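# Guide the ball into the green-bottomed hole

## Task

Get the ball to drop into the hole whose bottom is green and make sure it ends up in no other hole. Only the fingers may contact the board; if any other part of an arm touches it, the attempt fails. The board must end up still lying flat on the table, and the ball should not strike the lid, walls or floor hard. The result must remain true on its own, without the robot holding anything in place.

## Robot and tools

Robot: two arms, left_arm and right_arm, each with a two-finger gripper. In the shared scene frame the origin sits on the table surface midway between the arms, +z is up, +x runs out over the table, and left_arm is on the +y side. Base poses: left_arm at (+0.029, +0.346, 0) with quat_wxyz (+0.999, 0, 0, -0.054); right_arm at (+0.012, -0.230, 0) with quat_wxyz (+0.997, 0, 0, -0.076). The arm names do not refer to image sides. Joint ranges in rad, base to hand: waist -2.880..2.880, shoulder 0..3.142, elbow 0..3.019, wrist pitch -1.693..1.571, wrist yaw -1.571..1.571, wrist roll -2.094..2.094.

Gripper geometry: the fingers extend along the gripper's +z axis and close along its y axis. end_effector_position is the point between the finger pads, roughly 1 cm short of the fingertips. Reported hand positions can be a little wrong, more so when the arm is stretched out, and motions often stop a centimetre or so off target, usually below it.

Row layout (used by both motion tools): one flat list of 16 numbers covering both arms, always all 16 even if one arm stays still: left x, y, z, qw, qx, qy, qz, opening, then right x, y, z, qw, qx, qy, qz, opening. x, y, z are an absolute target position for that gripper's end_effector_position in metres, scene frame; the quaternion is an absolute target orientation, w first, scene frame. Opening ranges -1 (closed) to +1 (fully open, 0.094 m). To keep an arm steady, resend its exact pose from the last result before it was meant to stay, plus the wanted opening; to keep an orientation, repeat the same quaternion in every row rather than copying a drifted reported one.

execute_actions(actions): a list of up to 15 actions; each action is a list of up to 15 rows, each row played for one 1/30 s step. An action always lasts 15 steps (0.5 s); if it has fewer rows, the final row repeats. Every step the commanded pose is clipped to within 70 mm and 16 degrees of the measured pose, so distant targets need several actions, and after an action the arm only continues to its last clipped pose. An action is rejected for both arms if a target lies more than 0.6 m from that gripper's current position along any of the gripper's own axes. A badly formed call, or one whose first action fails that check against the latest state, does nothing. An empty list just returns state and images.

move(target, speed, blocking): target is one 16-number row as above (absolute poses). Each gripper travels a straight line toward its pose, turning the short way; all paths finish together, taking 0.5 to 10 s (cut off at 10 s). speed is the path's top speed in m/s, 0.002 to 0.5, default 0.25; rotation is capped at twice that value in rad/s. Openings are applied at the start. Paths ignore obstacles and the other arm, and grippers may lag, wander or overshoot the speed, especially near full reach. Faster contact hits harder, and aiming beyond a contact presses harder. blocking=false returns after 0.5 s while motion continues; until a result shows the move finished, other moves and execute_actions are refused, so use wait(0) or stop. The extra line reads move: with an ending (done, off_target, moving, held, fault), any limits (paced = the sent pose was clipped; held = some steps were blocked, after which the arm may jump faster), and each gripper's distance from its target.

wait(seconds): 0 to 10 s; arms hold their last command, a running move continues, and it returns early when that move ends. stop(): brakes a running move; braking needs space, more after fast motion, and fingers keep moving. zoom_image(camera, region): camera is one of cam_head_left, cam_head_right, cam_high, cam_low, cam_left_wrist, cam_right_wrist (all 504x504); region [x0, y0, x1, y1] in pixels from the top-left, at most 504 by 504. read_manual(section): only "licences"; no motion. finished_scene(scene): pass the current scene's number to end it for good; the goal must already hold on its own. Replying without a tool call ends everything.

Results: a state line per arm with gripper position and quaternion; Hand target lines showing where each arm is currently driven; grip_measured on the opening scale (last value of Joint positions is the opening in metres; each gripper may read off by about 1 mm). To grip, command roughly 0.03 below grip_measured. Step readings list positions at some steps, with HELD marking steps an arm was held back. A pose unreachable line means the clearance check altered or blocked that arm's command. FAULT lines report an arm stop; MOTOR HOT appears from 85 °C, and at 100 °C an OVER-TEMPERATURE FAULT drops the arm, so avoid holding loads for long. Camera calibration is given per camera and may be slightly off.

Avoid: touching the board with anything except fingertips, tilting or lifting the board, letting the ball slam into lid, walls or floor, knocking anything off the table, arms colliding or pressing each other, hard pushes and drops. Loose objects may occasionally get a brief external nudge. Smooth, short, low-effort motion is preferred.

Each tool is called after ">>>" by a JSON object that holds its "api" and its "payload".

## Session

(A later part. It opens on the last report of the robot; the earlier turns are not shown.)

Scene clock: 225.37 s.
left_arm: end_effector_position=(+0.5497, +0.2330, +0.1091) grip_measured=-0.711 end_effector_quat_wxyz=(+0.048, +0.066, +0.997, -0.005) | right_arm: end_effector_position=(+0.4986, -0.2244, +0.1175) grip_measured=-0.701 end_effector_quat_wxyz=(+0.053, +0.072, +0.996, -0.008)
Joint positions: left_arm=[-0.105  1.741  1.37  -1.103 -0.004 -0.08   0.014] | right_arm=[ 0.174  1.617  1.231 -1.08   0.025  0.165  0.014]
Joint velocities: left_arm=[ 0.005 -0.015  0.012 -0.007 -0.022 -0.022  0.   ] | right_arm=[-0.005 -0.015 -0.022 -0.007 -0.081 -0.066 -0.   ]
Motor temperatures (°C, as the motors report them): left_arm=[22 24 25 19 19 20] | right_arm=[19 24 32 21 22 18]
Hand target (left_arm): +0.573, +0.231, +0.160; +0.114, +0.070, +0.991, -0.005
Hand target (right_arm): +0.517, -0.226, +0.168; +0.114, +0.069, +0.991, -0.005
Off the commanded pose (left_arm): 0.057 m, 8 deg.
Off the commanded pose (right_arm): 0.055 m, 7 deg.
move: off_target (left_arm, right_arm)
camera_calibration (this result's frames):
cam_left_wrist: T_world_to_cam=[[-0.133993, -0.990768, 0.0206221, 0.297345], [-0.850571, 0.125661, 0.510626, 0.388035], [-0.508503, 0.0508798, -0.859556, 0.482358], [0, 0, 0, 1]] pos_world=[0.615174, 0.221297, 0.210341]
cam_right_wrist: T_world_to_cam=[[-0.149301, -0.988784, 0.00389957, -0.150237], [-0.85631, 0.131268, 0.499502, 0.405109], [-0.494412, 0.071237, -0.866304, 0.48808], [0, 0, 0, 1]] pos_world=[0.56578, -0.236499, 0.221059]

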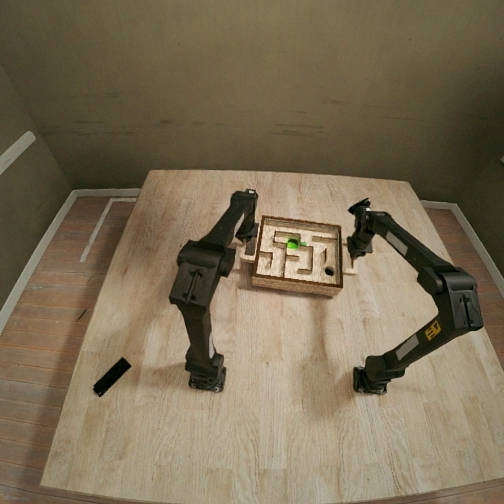

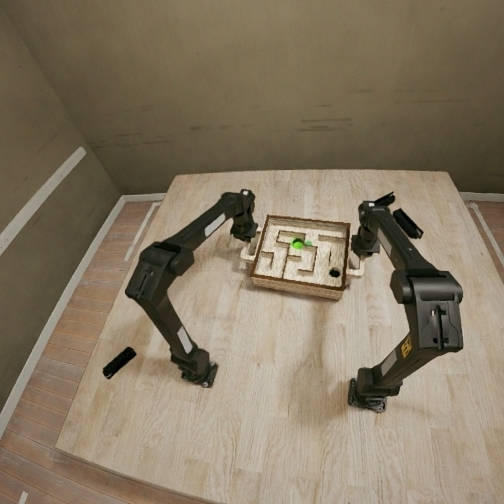

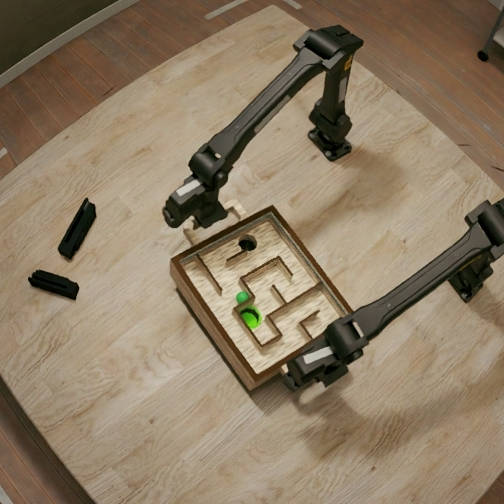

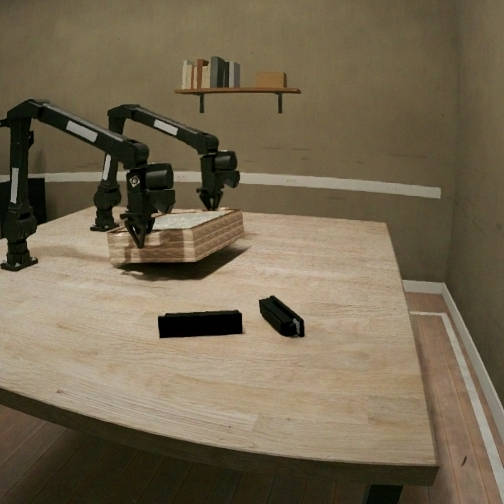

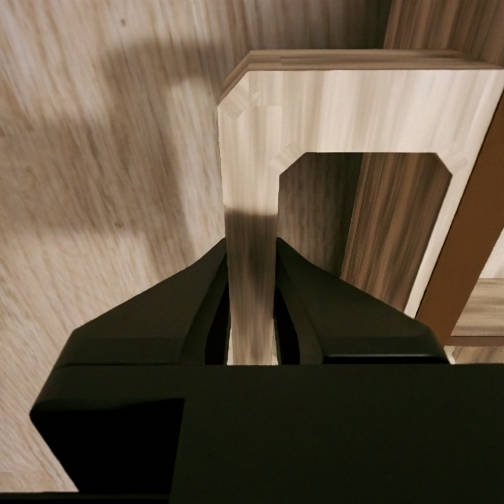

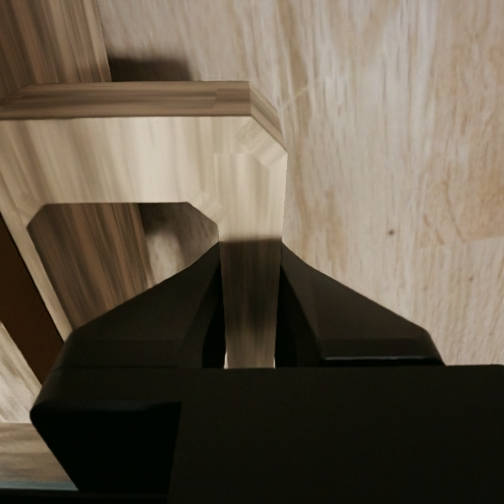

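>>> {"api": "execute_actions", "payload": {"actions": [[[0.575,0.23,0.178,0.1,0.07,0.9976,0.022,-0.75,0.52,-0.226,0.15,0.1,0.07,0.9976,0.022,-0.75]],[[0.575,0.23,0.178,0.1,0.07,0.9976,0.022,-0.75,0.52,-0.226,0.15,0.1,0.07,0.9976,0.022,-0.75]],[[0.575,0.23,0.152,0.1,0.07,0.9976,-0.02,-0.75,0.52,-0.226,0.178,0.1,0.07,0.9976,-0.02,-0.75]],[[0.575,0.23,0.152,0.1,0.07,0.9976,-0.02,-0.75,0.52,-0.226,0.178,0.1,0.07,0.9976,-0.02,-0.75]],[[0.575,0.23,0.152,0.1,0.07,0.9976,-0.02,-0.75,0.52,-0.226,0.178,0.1,0.07,0.9976,-0.02,-0.75]]]}}

Scene clock: 233.93 s.
left_arm: end_effector_position=(+0.5552, +0.2275, +0.1213) grip_measured=-0.711 end_effector_quat_wxyz=(+0.053, +0.071, +0.996, -0.014) | right_arm: end_effector_position=(+0.4975, -0.2291, +0.1298) grip_measured=-0.697 end_effector_quat_wxyz=(+0.053, +0.077, +0.995, -0.017)
Joint positions: left_arm=[-0.108  1.738  1.4   -1.123  0.011 -0.075  0.014] | right_arm=[ 0.172  1.604  1.25  -1.115  0.045  0.172  0.014]
Joint velocities: left_arm=[ 0.005 -0.005 -0.002 -0.007  0.081 -0.037  0.   ] | right_arm=[-0.005  0.005  0.007 -0.002 -0.081 -0.066 -0.001]
Motor temperatures (°C, as the motors report them): left_arm=[22 24 26 19 19 20] | right_arm=[19 24 32 21 22 18]
Hand target (left_arm): +0.574, +0.230, +0.152; +0.099, +0.070, +0.992, -0.019
Hand target (right_arm): +0.516, -0.226, +0.178; +0.100, +0.069, +0.992, -0.019
Off the commanded pose (left_arm): 0.037 m, 5 deg.
Off the commanded pose (right_arm): 0.053 m, 5 deg.
Step readings (end_effector_position; steps 1 to 15: 1st action; 16 to 30: 2nd action; 31 to 45: 3rd action; 46 to 60: 4th action; 61 to 75: 5th action):
0: left_arm (+0.5497, +0.2330, +0.1091) | right_arm (+0.4986, -0.2244, +0.1175)
1: left_arm (+0.5494, +0.2352, +0.1098) | right_arm (+0.4990, -0.2223, +0.1175)
2: left_arm (+0.5480, +0.2372, +0.1112) | right_arm (+0.4997, -0.2205, +0.1176)
4: left_arm (+0.5477, +0.2375, +0.1173) | right_arm (+0.4993, -0.2199, +0.1170)
8: left_arm (+0.5511, +0.2361, +0.1269) | right_arm (+0.5007, -0.2207, +0.1172)
15: left_arm (+0.5510, +0.2358, +0.1278) | right_arm (+0.5011, -0.2211, +0.1172)
16: left_arm (+0.5510, +0.2358, +0.1278) | right_arm (+0.5011, -0.2211, +0.1172)
17: left_arm (+0.5510, +0.2358, +0.1278) | right_arm (+0.5011, -0.2211, +0.1172)
19: left_arm (+0.5510, +0.2358, +0.1278) | right_arm (+0.5011, -0.2211, +0.1172)
23: left_arm (+0.5510, +0.2359, +0.1278) | right_arm (+0.5011, -0.2211, +0.1172)
30: left_arm (+0.5510, +0.2359, +0.1278) | right_arm (+0.5011, -0.2211, +0.1172)
31: left_arm (+0.5514, +0.2322, +0.1277) | right_arm (+0.5000, -0.2241, +0.1173)
32: left_arm (+0.5527, +0.2299, +0.1274) | right_arm (+0.4980, -0.2266, +0.1181)
34: left_arm (+0.5534, +0.2286, +0.1233) | right_arm (+0.4973, -0.2279, +0.1236)
38: left_arm (+0.5548, +0.2276, +0.1213) | right_arm (+0.4978, -0.2291, +0.1296)
45: left_arm (+0.5552, +0.2273, +0.1213) | right_arm (+0.4976, -0.2293, +0.1298)
46: left_arm (+0.5552, +0.2273, +0.1213) | right_arm (+0.4976, -0.2293, +0.1298)
47: left_arm (+0.5552, +0.2273, +0.1213) | right_arm (+0.4976, -0.2293, +0.1298)
49: left_arm (+0.5552, +0.2275, +0.1213) | right_arm (+0.4976, -0.2293, +0.1298)
53: left_arm (+0.5552, +0.2275, +0.1213) | right_arm (+0.4976, -0.2291, +0.1298)
60: left_arm (+0.5552, +0.2275, +0.1213) | right_arm (+0.4976, -0.2291, +0.1298)
61: left_arm (+0.5552, +0.2275, +0.1213) | right_arm (+0.4976, -0.2291, +0.1298)
62: left_arm (+0.5552, +0.2275, +0.1213) | right_arm (+0.4976, -0.2291, +0.1298)
64: left_arm (+0.5552, +0.2275, +0.1213) | right_arm (+0.4976, -0.2291, +0.1298)
68: left_arm (+0.5552, +0.2275, +0.1213) | right_arm (+0.4975, -0.2291, +0.1298)
75: end_effector_position above
camera_calibration (this result's frames):
cam_left_wrist: T_world_to_cam=[[-0.144462, -0.988851, 0.0361112, 0.29582], [-0.853842, 0.143015, 0.500501, 0.38625], [-0.500085, 0.0414699, -0.864983, 0.494077], [0, 0, 0, 1]] pos_world=[0.619611, 0.216793, 0.223368]
cam_right_wrist: T_world_to_cam=[[-0.161007, -0.986692, 0.0227036, -0.151195], [-0.853431, 0.150742, 0.498932, 0.401786], [-0.495714, 0.0609556, -0.866344, 0.496764], [0, 0, 0, 1]] pos_world=[0.564806, -0.24003, 0.233337]

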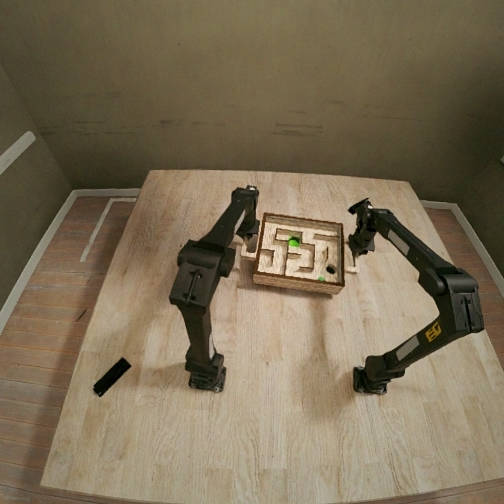

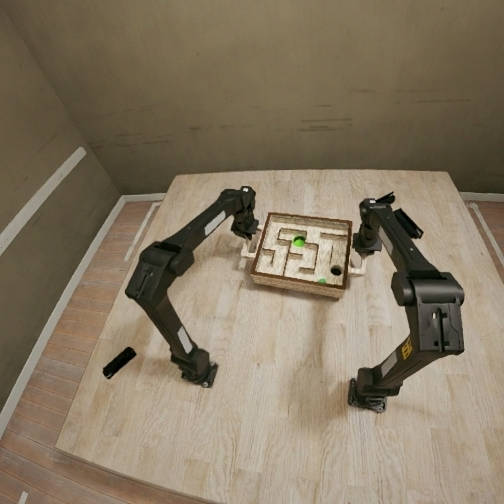

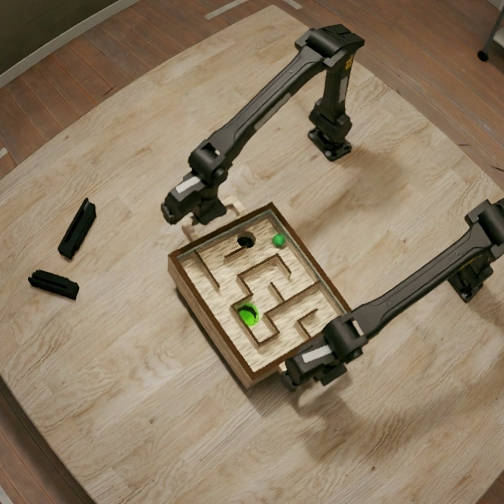

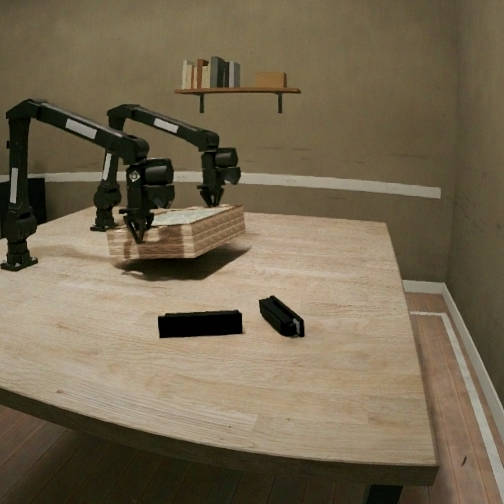

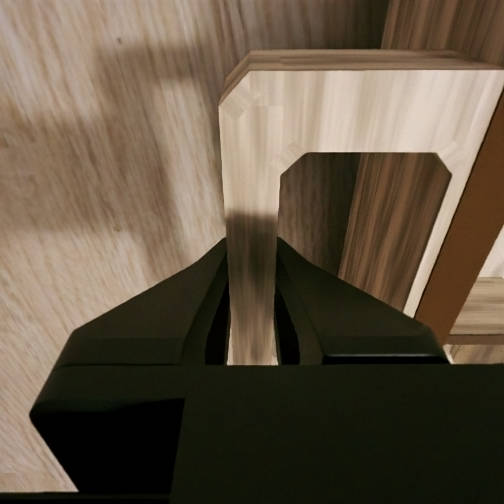

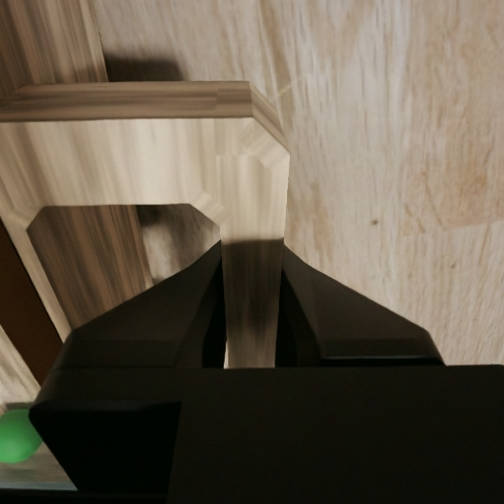

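>>> {"api": "move", "payload": {"target": [0.575,0.23,0.148,0.09,0.07,0.9976,-0.024,-0.75,0.52,-0.226,0.182,0.09,0.07,0.9976,-0.024,-0.75], "speed": 0.02}}

>>> {"api": "zoom_image", "payload": {"camera": "cam_high", "region": [140, 180, 360, 400]}}

Scene clock: 240.97 s.
left_arm: end_effector_position=(+0.5480, +0.2273, +0.1067) grip_measured=-0.711 end_effector_quat_wxyz=(+0.035, +0.071, +0.997, -0.021) | right_arm: end_effector_position=(+0.4909, -0.2294, +0.1291) grip_measured=-0.697 end_effector_quat_wxyz=(+0.036, +0.078, +0.996, -0.025)
Joint positions: left_arm=[-0.104  1.754  1.382 -1.123  0.032 -0.072  0.014] | right_arm=[ 0.176  1.61   1.257 -1.152  0.058  0.177  0.014]
Joint velocities: left_arm=[-0.024 -0.005 -0.012  0.012  0.037 -0.051 -0.   ] | right_arm=[-0.015 -0.005 -0.002  0.007 -0.037  0.007 -0.   ]
Motor temperatures (°C, as the motors report them): left_arm=[22 24 26 19 19 20] | right_arm=[19 24 32 21 22 18]
Hand target (left_arm): +0.573, +0.230, +0.148; +0.090, +0.070, +0.993, -0.023
Hand target (right_arm): +0.515, -0.226, +0.182; +0.090, +0.070, +0.993, -0.024
Off the commanded pose (left_arm): 0.049 m, 6 deg.
Off the commanded pose (right_arm): 0.060 m, 6 deg.
move: off_target (left_arm, right_arm)
camera_calibration (this result's frames):
cam_left_wrist: T_world_to_cam=[[-0.144304, -0.98806, 0.0539714, 0.292965], [-0.83473, 0.150839, 0.529597, 0.372055], [-0.531415, 0.0313712, -0.846531, 0.495353], [0, 0, 0, 1]] pos_world=[0.61608, 0.217807, 0.20648]
cam_right_wrist: T_world_to_cam=[[-0.162035, -0.98591, 0.0415431, -0.154346], [-0.83478, 0.159403, 0.527005, 0.385672], [-0.526201, 0.050714, -0.848846, 0.503268], [0, 0, 0, 1]] pos_world=[0.561762, -0.239172, 0.230358]

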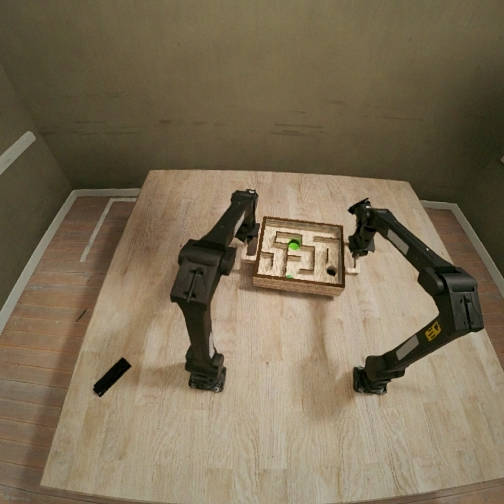

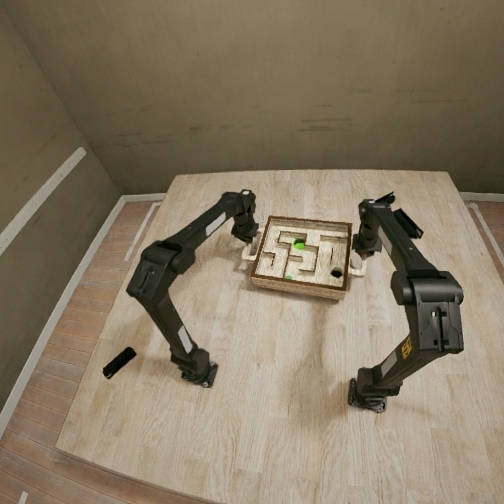

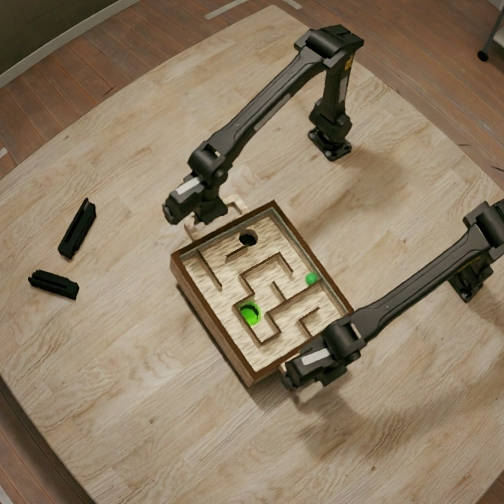

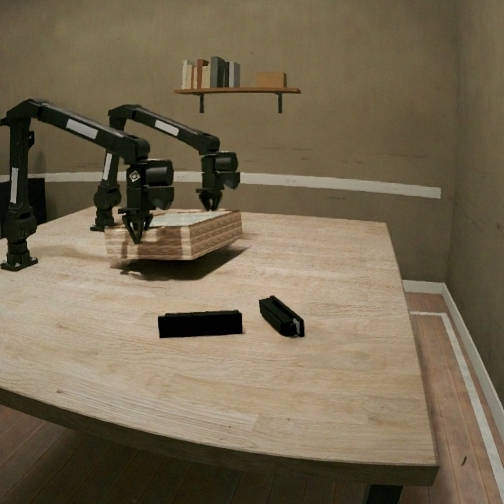

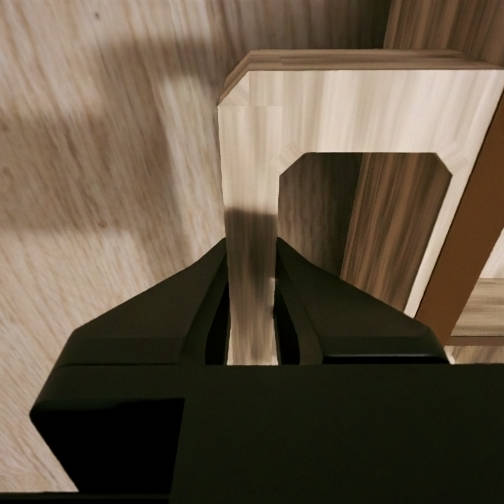

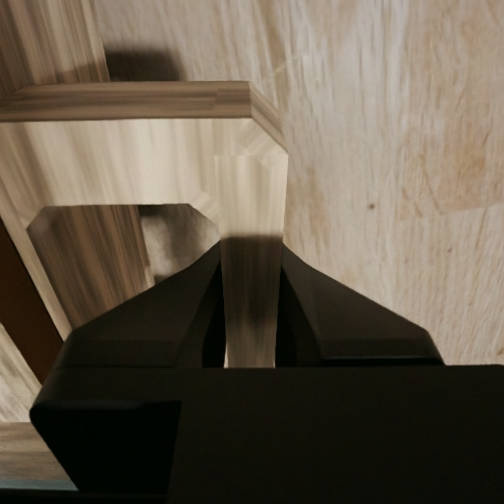

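Region (140, 180, 360, 400) of cam_high's 504x504 image, scaled by 2.291, with more detail than that image has.

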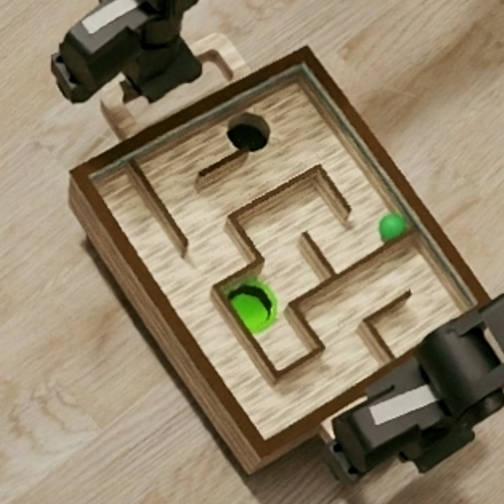

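>>> {"api": "move", "payload": {"target": [0.58,0.23,0.148,0.015,0.07,0.9976,-0.024,-0.75,0.525,-0.226,0.182,0.015,0.07,0.9976,-0.024,-0.75], "speed": 0.03}}

>>> {"api": "move", "payload": {"target": [0.58,0.23,0.18,0.025,0.07,0.9976,0.025,-0.75,0.525,-0.226,0.145,0.025,0.07,0.9976,0.025,-0.75], "speed": 0.025}}

>>> {"api": "wait", "payload": {"seconds": 1}}

Scene clock: 248.17 s.
left_arm: end_effector_position=(+0.5538, +0.2285, +0.1176) grip_measured=-0.711 end_effector_quat_wxyz=(-0.018, +0.067, +0.997, -0.025) | right_arm: end_effector_position=(+0.4984, -0.2281, +0.1485) grip_measured=-0.697 end_effector_quat_wxyz=(-0.018, +0.075, +0.997, -0.027)
Joint positions: left_arm=[-0.093  1.821  1.508 -1.288  0.054 -0.066  0.014] | right_arm=[ 0.176  1.677  1.396 -1.331  0.051  0.175  0.014]
Joint velocities: left_arm=[-0.015  0.005 -0.017 -0.002 -0.007 -0.066 -0.001] | right_arm=[-0.015  0.005  0.007 -0.017  0.007 -0.022  0.001]
Motor temperatures (°C, as the motors report them): left_arm=[22 24 26 19 18 20] | right_arm=[19 24 33 21 22 18]
Hand target (left_arm): +0.579, +0.230, +0.148; +0.016, +0.070, +0.997, -0.024
Hand target (right_arm): +0.521, -0.226, +0.183; +0.016, +0.070, +0.997, -0.024
Off the commanded pose (left_arm): 0.040 m, 4 deg.
Off the commanded pose (right_arm): 0.043 m, 4 deg.
move: off_target (left_arm, right_arm)
camera_calibration (this result's frames):
cam_left_wrist: T_world_to_cam=[[-0.132913, -0.988769, 0.0683387, 0.286587], [-0.773515, 0.146594, 0.616592, 0.327836], [-0.619685, 0.0290921, -0.784312, 0.549631], [0, 0, 0, 1]] pos_world=[0.632275, 0.21932, 0.209356]
cam_right_wrist: T_world_to_cam=[[-0.154938, -0.986432, 0.0542735, -0.158144], [-0.77397, 0.155342, 0.613872, 0.337383], [-0.613975, 0.0531062, -0.787537, 0.558766], [0, 0, 0, 1]] pos_world=[0.57969, -0.238082, 0.241522]

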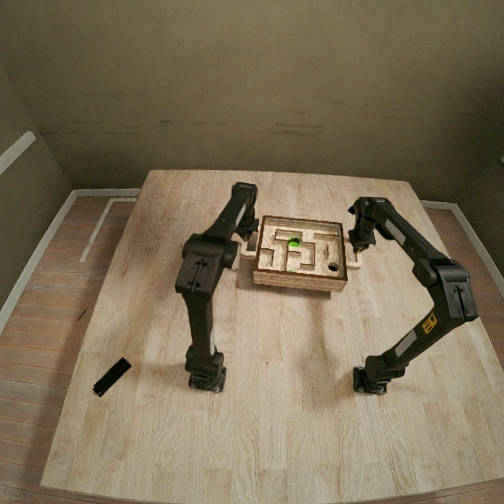

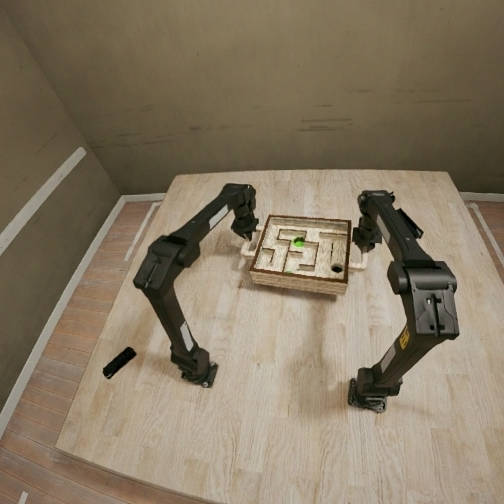

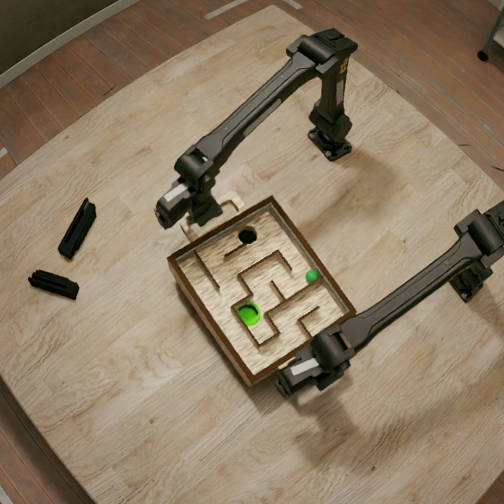

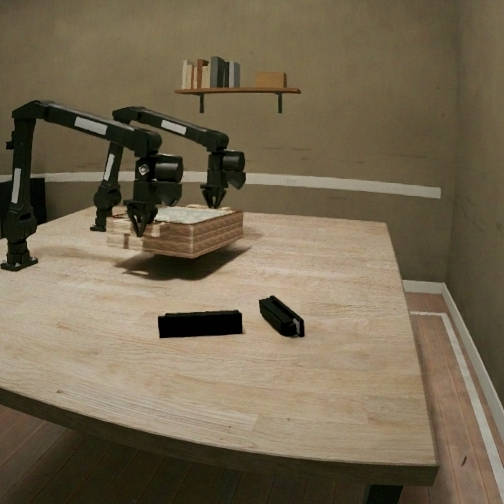

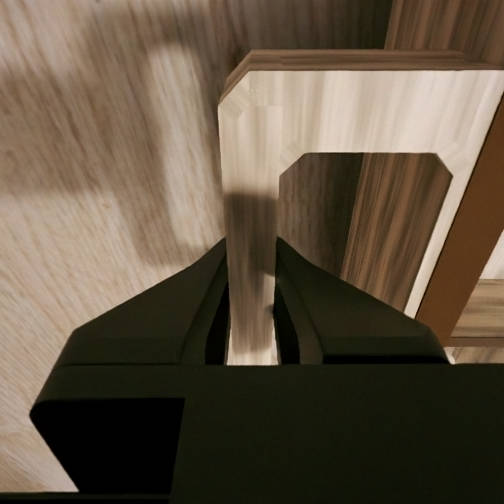

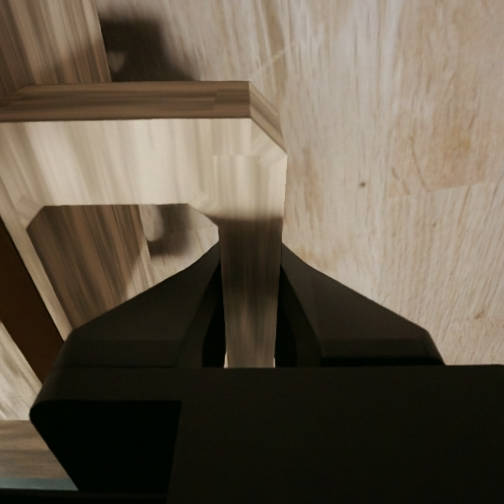

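Scene clock: 251.13 s.
left_arm: end_effector_position=(+0.5620, +0.2359, +0.1345) grip_measured=-0.711 end_effector_quat_wxyz=(-0.017, +0.065, +0.998, +0.020) | right_arm: end_effector_position=(+0.5096, -0.2208, +0.1269) grip_measured=-0.698 end_effector_quat_wxyz=(-0.005, +0.071, +0.997, +0.020)
Joint positions: left_arm=[-0.104  1.83   1.568 -1.348 -0.034 -0.084  0.014] | right_arm=[ 0.159  1.701  1.369 -1.245 -0.04   0.148  0.014]
Joint velocities: left_arm=[-0.015  0.005 -0.002 -0.012  0.007 -0.037 -0.   ] | right_arm=[-0.005 -0.005  0.027  0.002 -0.051  0.037 -0.001]
Motor temperatures (°C, as the motors report them): left_arm=[22 24 26 19 19 20] | right_arm=[19 24 33 21 22 18]
Hand target (left_arm): +0.579, +0.231, +0.179; +0.025, +0.070, +0.997, +0.025
Hand target (right_arm): +0.524, -0.226, +0.146; +0.025, +0.069, +0.997, +0.025
Off the commanded pose (left_arm): 0.049 m, 5 deg.
Off the commanded pose (right_arm): 0.024 m, 3 deg.
move: off_target (left_arm, right_arm)
camera_calibration (this result's frames):
cam_left_wrist: T_world_to_cam=[[-0.129343, -0.991383, -0.0207558, 0.304452], [-0.779608, 0.0887339, 0.61995, 0.339289], [-0.612766, 0.0963675, -0.784367, 0.54809], [0, 0, 0, 1]] pos_world=[0.639741, 0.218904, 0.22588]
cam_right_wrist: T_world_to_cam=[[-0.147483, -0.988209, -0.0411356, -0.140158], [-0.794838, 0.0936668, 0.599549, 0.357059], [-0.588626, 0.121119, -0.79928, 0.551861], [0, 0, 0, 1]] pos_world=[0.587973, -0.238791, 0.221252]

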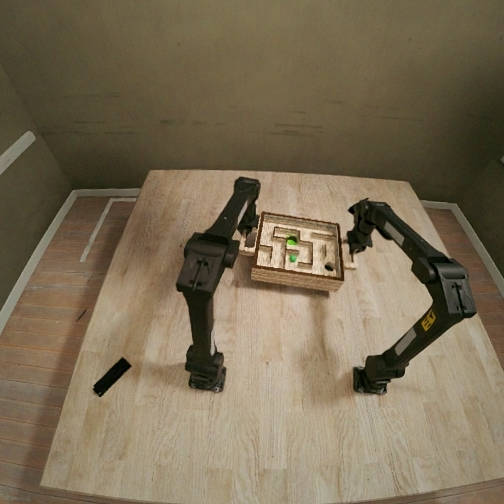

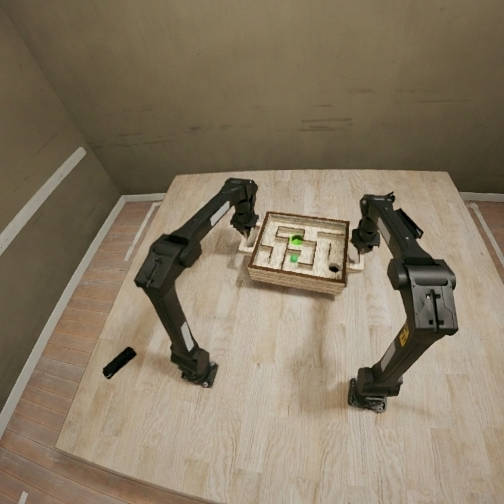

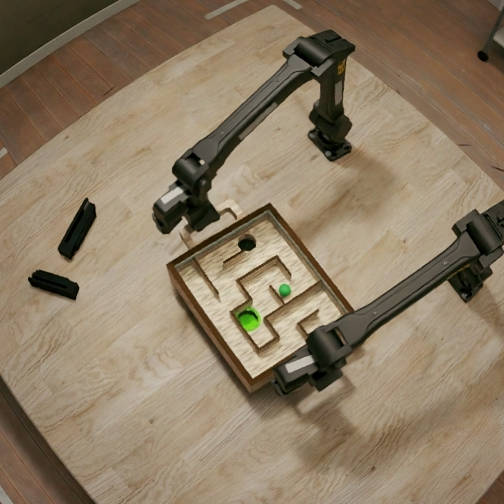

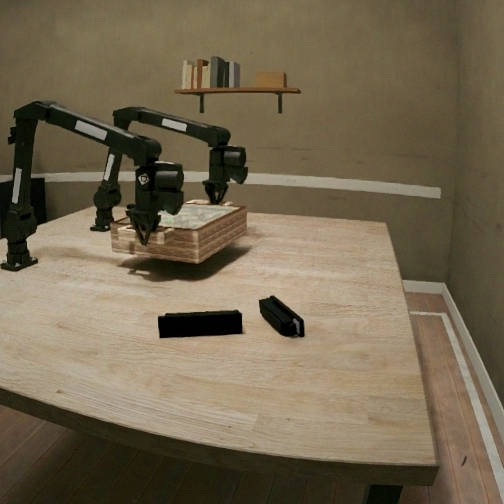

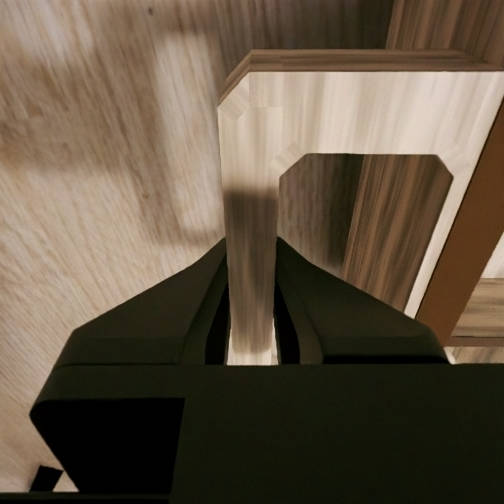

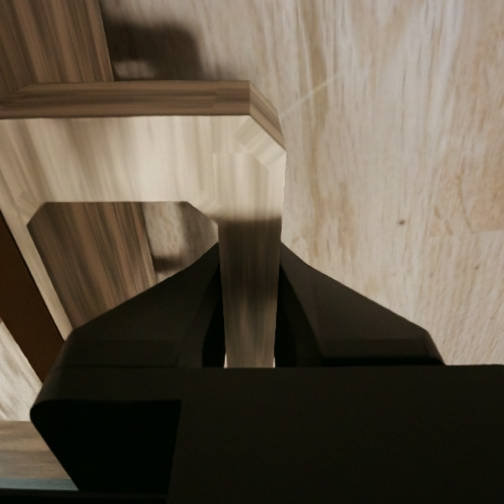

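Scene clock: 252.13 s.
left_arm: end_effector_position=(+0.5619, +0.2360, +0.1345) grip_measured=-0.711 end_effector_quat_wxyz=(-0.017, +0.065, +0.998, +0.020) | right_arm: end_effector_position=(+0.5096, -0.2207, +0.1269) grip_measured=-0.698 end_effector_quat_wxyz=(-0.005, +0.071, +0.997, +0.020)
Joint positions: left_arm=[-0.104  1.83   1.568 -1.348 -0.034 -0.084  0.014] | right_arm=[ 0.159  1.701  1.369 -1.245 -0.04   0.148  0.014]
Joint velocities: left_arm=[-0.034  0.015 -0.012 -0.002  0.037  0.066 -0.001] | right_arm=[ 0.005 -0.015  0.007  0.007 -0.037 -0.007  0.   ]
Motor temperatures (°C, as the motors report them): left_arm=[22 24 27 19 19 20] | right_arm=[19 24 33 21 22 18]
Hand target (left_arm): +0.579, +0.231, +0.179; +0.025, +0.070, +0.997, +0.025
Hand target (right_arm): +0.524, -0.226, +0.146; +0.025, +0.069, +0.997, +0.025
Off the commanded pose (left_arm): 0.049 m, 5 deg.
Off the commanded pose (right_arm): 0.024 m, 3 deg.
wait: 1.00 s; at rest by 0.17 s
camera_calibration (this result's frames):
cam_left_wrist: T_world_to_cam=[[-0.128973, -0.99143, -0.0208014, 0.304269], [-0.77942, 0.0883796, 0.620236, 0.339153], [-0.613082, 0.0962066, -0.784139, 0.54822], [0, 0, 0, 1]] pos_world=[0.639689, 0.218945, 0.225855]
cam_right_wrist: T_world_to_cam=[[-0.147486, -0.988193, -0.0415122, -0.14004], [-0.794836, 0.0934402, 0.599587, 0.356995], [-0.588628, 0.121426, -0.799233, 0.551917], [0, 0, 0, 1]] pos_world=[0.587972, -0.238761, 0.221247]

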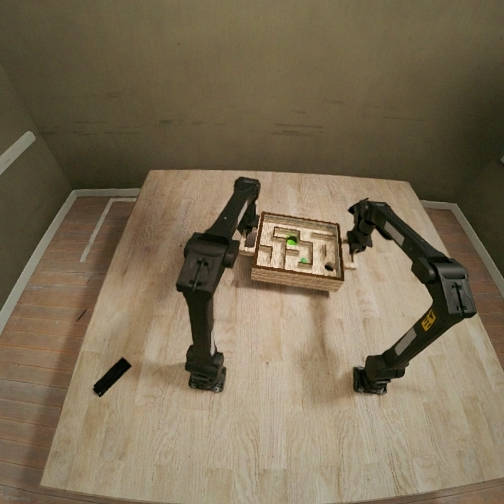

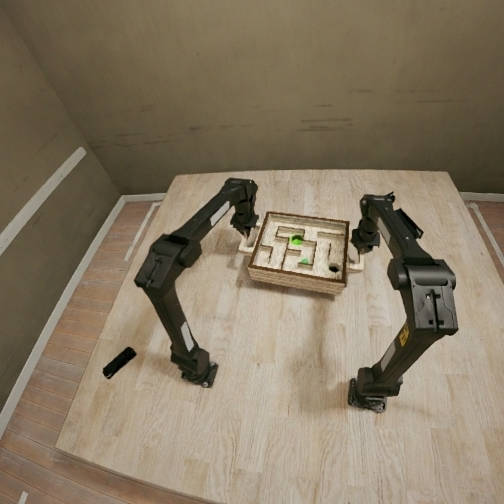

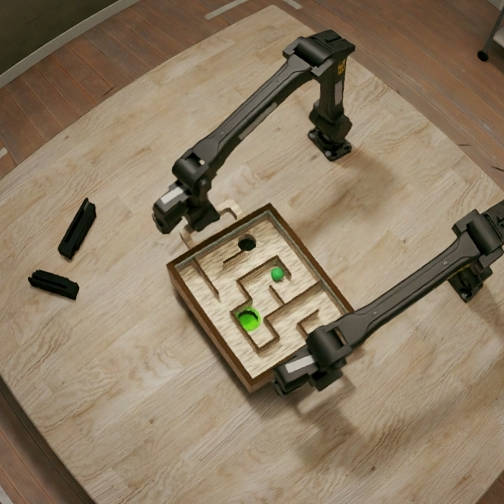

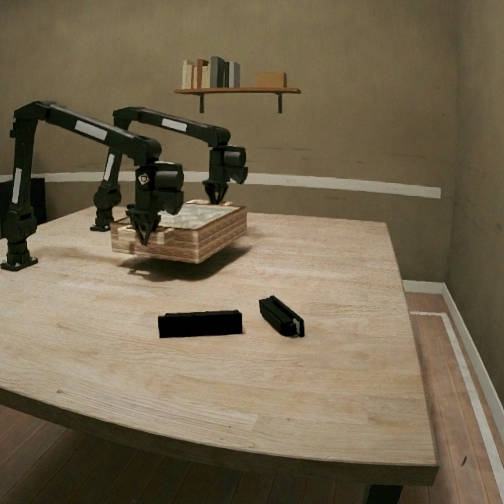

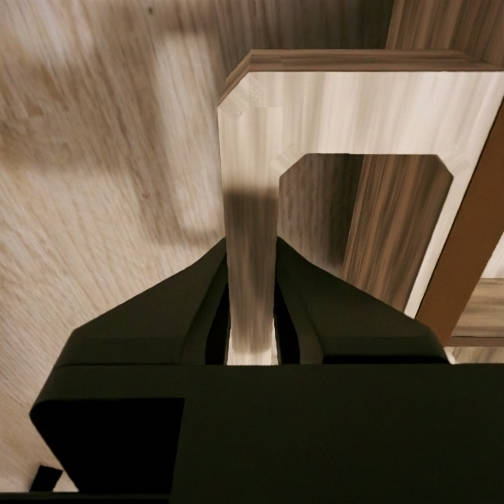

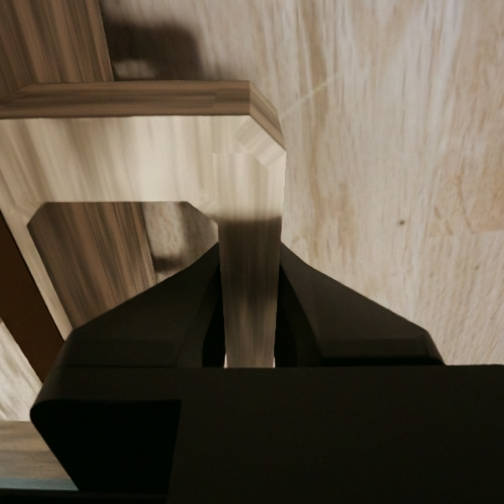

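>>> {"api": "execute_actions", "payload": {"actions": []}}

>>> {"api": "zoom_image", "payload": {"camera": "cam_high", "region": [140,180,360,400]}}

Scene clock: 266.53 s.
left_arm: end_effector_position=(+0.5619, +0.2360, +0.1345) grip_measured=-0.711 end_effector_quat_wxyz=(-0.017, +0.065, +0.998, +0.020) | right_arm: end_effector_position=(+0.5096, -0.2207, +0.1269) grip_measured=-0.698 end_effector_quat_wxyz=(-0.005, +0.071, +0.997, +0.020)
Joint positions: left_arm=[-0.104  1.83   1.568 -1.348 -0.034 -0.084  0.014] | right_arm=[ 0.159  1.701  1.369 -1.245 -0.04   0.148  0.014]
Joint velocities: left_arm=[-0.005 -0.015 -0.007  0.002  0.007  0.007 -0.   ] | right_arm=[-0.015  0.005 -0.002  0.002 -0.022  0.022  0.   ]
Motor temperatures (°C, as the motors report them): left_arm=[22 24 28 19 19 20] | right_arm=[19 24 32 21 22 18]
Hand target (left_arm): +0.579, +0.231, +0.179; +0.025, +0.070, +0.997, +0.025
Hand target (right_arm): +0.524, -0.226, +0.146; +0.025, +0.069, +0.997, +0.025
Off the commanded pose (left_arm): 0.049 m, 5 deg.
Off the commanded pose (right_arm): 0.024 m, 3 deg.
camera_calibration (this result's frames):
cam_left_wrist: T_world_to_cam=[[-0.128973, -0.99143, -0.0208014, 0.304269], [-0.77942, 0.0883796, 0.620236, 0.339153], [-0.613082, 0.0962066, -0.784139, 0.54822], [0, 0, 0, 1]] pos_world=[0.639689, 0.218945, 0.225855]
cam_right_wrist: T_world_to_cam=[[-0.147486, -0.988193, -0.0415122, -0.14004], [-0.794836, 0.0934402, 0.599587, 0.356995], [-0.588628, 0.121426, -0.799233, 0.551917], [0, 0, 0, 1]] pos_world=[0.587972, -0.238761, 0.221247]

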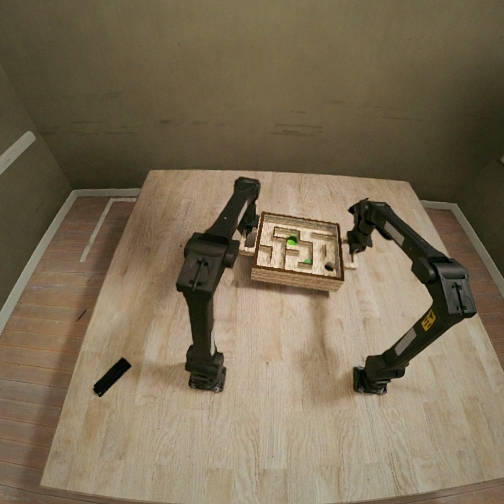

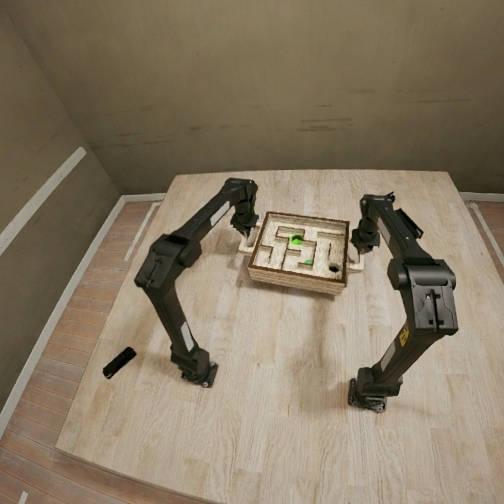

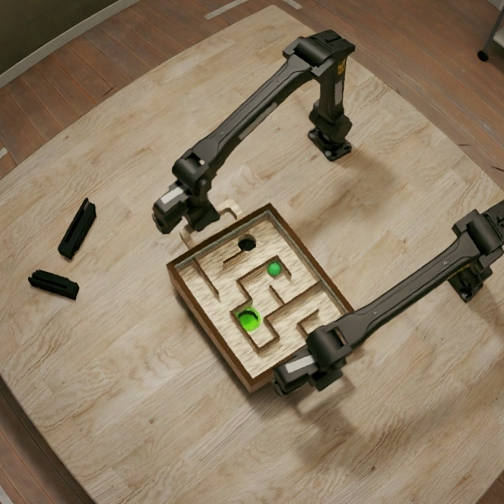

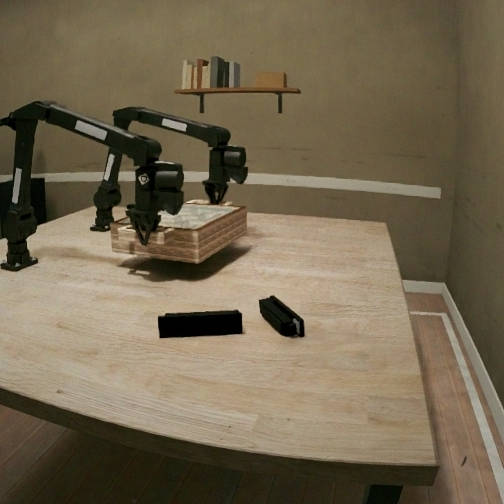

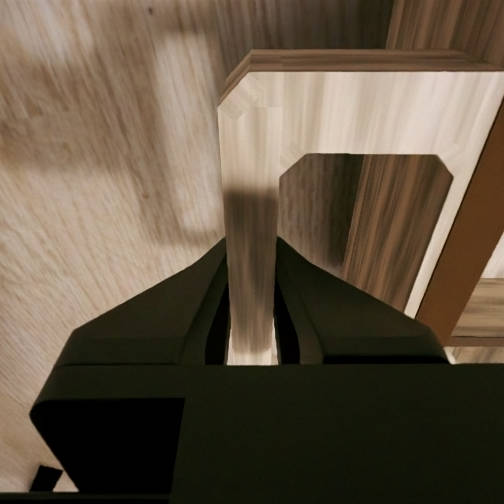

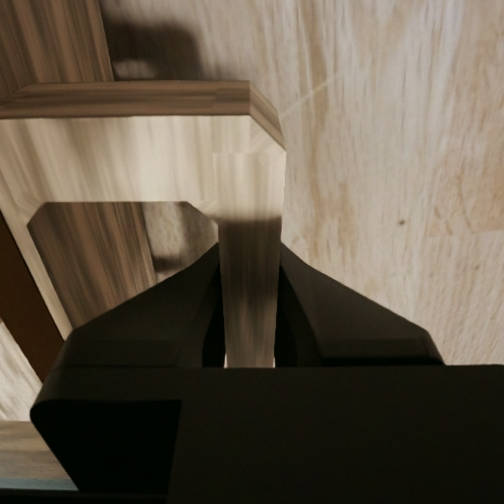

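Region (140, 180, 360, 400) of cam_high's 504x504 image, scaled by 2.291, with more detail than that image has.

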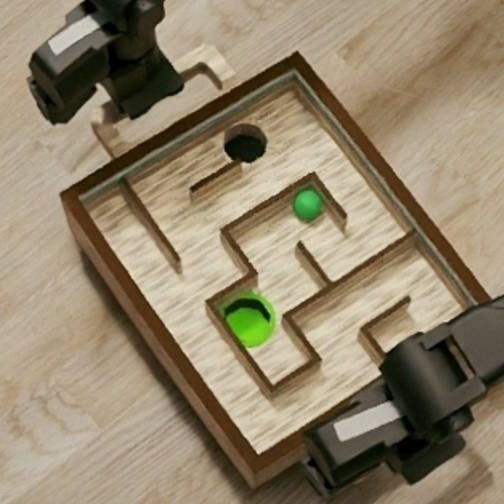

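>>> {"api": "move", "payload": {"target": [0.58,0.23,0.18,-0.005,0.07,0.9976,0.025,-0.75,0.525,-0.226,0.145,-0.005,0.07,0.9976,0.025,-0.75], "speed": 0.03}}

>>> {"api": "zoom_image", "payload": {"camera": "cam_high", "region": [140,180,360,400]}}

Scene clock: 273.27 s.
left_arm: end_effector_position=(+0.5565, +0.2370, +0.1415) grip_measured=-0.711 end_effector_quat_wxyz=(-0.043, +0.066, +0.997, +0.027) | right_arm: end_effector_position=(+0.5006, -0.2184, +0.1194) grip_measured=-0.698 end_effector_quat_wxyz=(-0.032, +0.071, +0.997, +0.026)
Joint positions: left_arm=[-0.106  1.846  1.607 -1.425 -0.04  -0.085  0.014] | right_arm=[ 0.158  1.718  1.369 -1.282 -0.057  0.147  0.014]
Joint velocities: left_arm=[-0.005  0.005 -0.002 -0.002 -0.037 -0.022 -0.001] | right_arm=[-0.024 -0.005 -0.002 -0.017  0.037  0.007  0.001]
Motor temperatures (°C, as the motors report them): left_arm=[22 24 28 19 19 20] | right_arm=[19 24 32 21 22 18]
Hand target (left_arm): +0.578, +0.230, +0.180; -0.004, +0.070, +0.997, +0.025
Hand target (right_arm): +0.523, -0.226, +0.145; -0.004, +0.070, +0.997, +0.025
Off the commanded pose (left_arm): 0.046 m, 4 deg.
Off the commanded pose (right_arm): 0.036 m, 3 deg.
move: off_target (left_arm, right_arm)
camera_calibration (this result's frames):
cam_left_wrist: T_world_to_cam=[[-0.131782, -0.990806, -0.0306246, 0.307572], [-0.746368, 0.0788446, 0.660847, 0.308636], [-0.652356, 0.109945, -0.749896, 0.563984], [0, 0, 0, 1]] pos_world=[0.638806, 0.218402, 0.228387]
cam_right_wrist: T_world_to_cam=[[-0.150068, -0.987434, -0.049529, -0.136911], [-0.761859, 0.0835665, 0.642329, 0.330311], [-0.630119, 0.134127, -0.764827, 0.559777], [0, 0, 0, 1]] pos_world=[0.583831, -0.237874, 0.209183]

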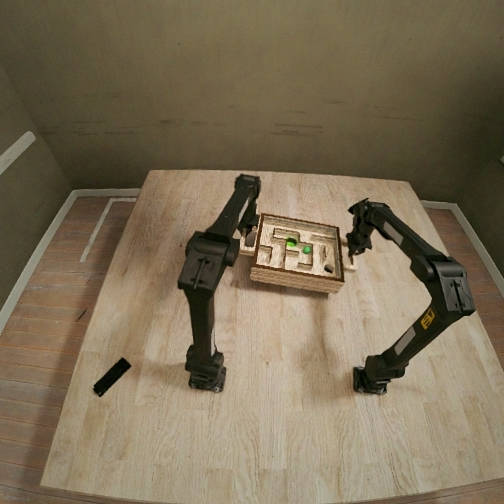

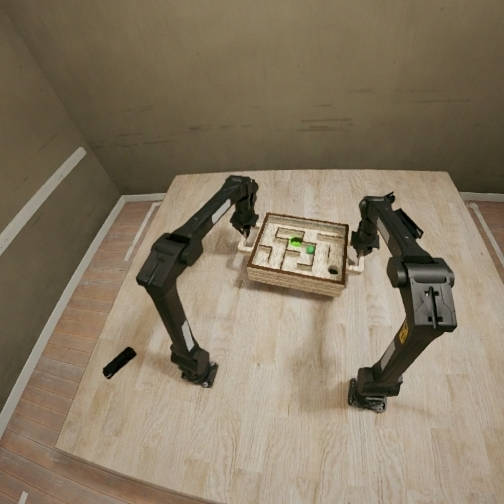

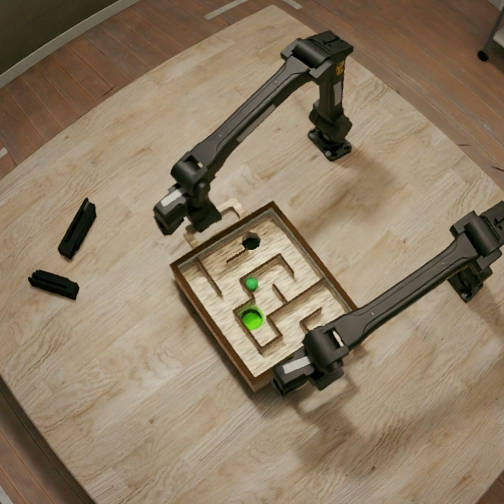

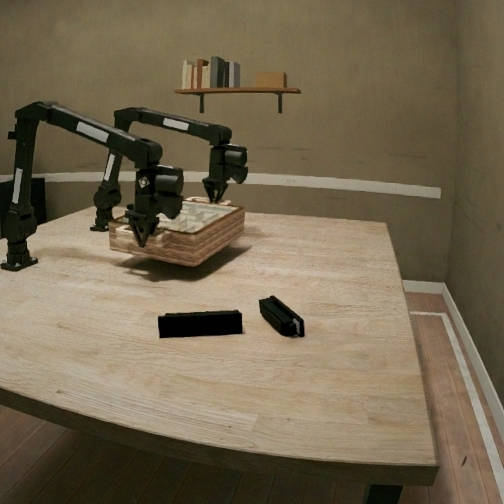

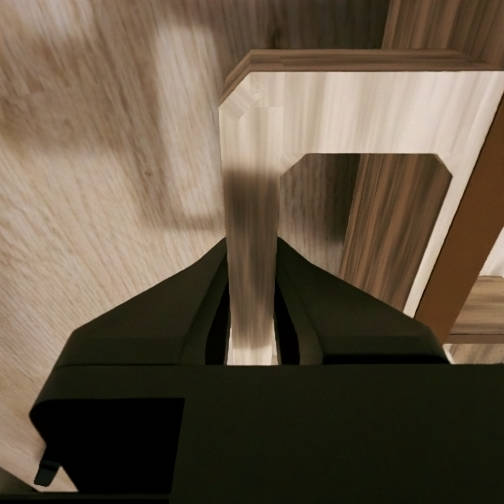

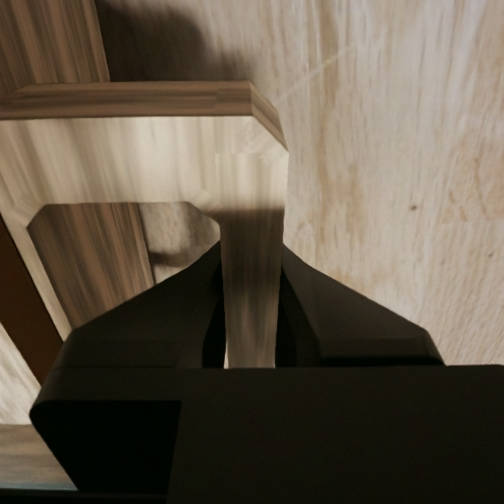

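Region (140, 180, 360, 400) of cam_high's 504x504 image, scaled by 2.291, with more detail than that image has.

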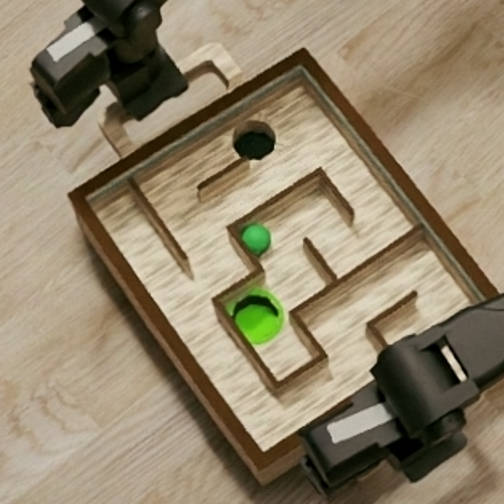

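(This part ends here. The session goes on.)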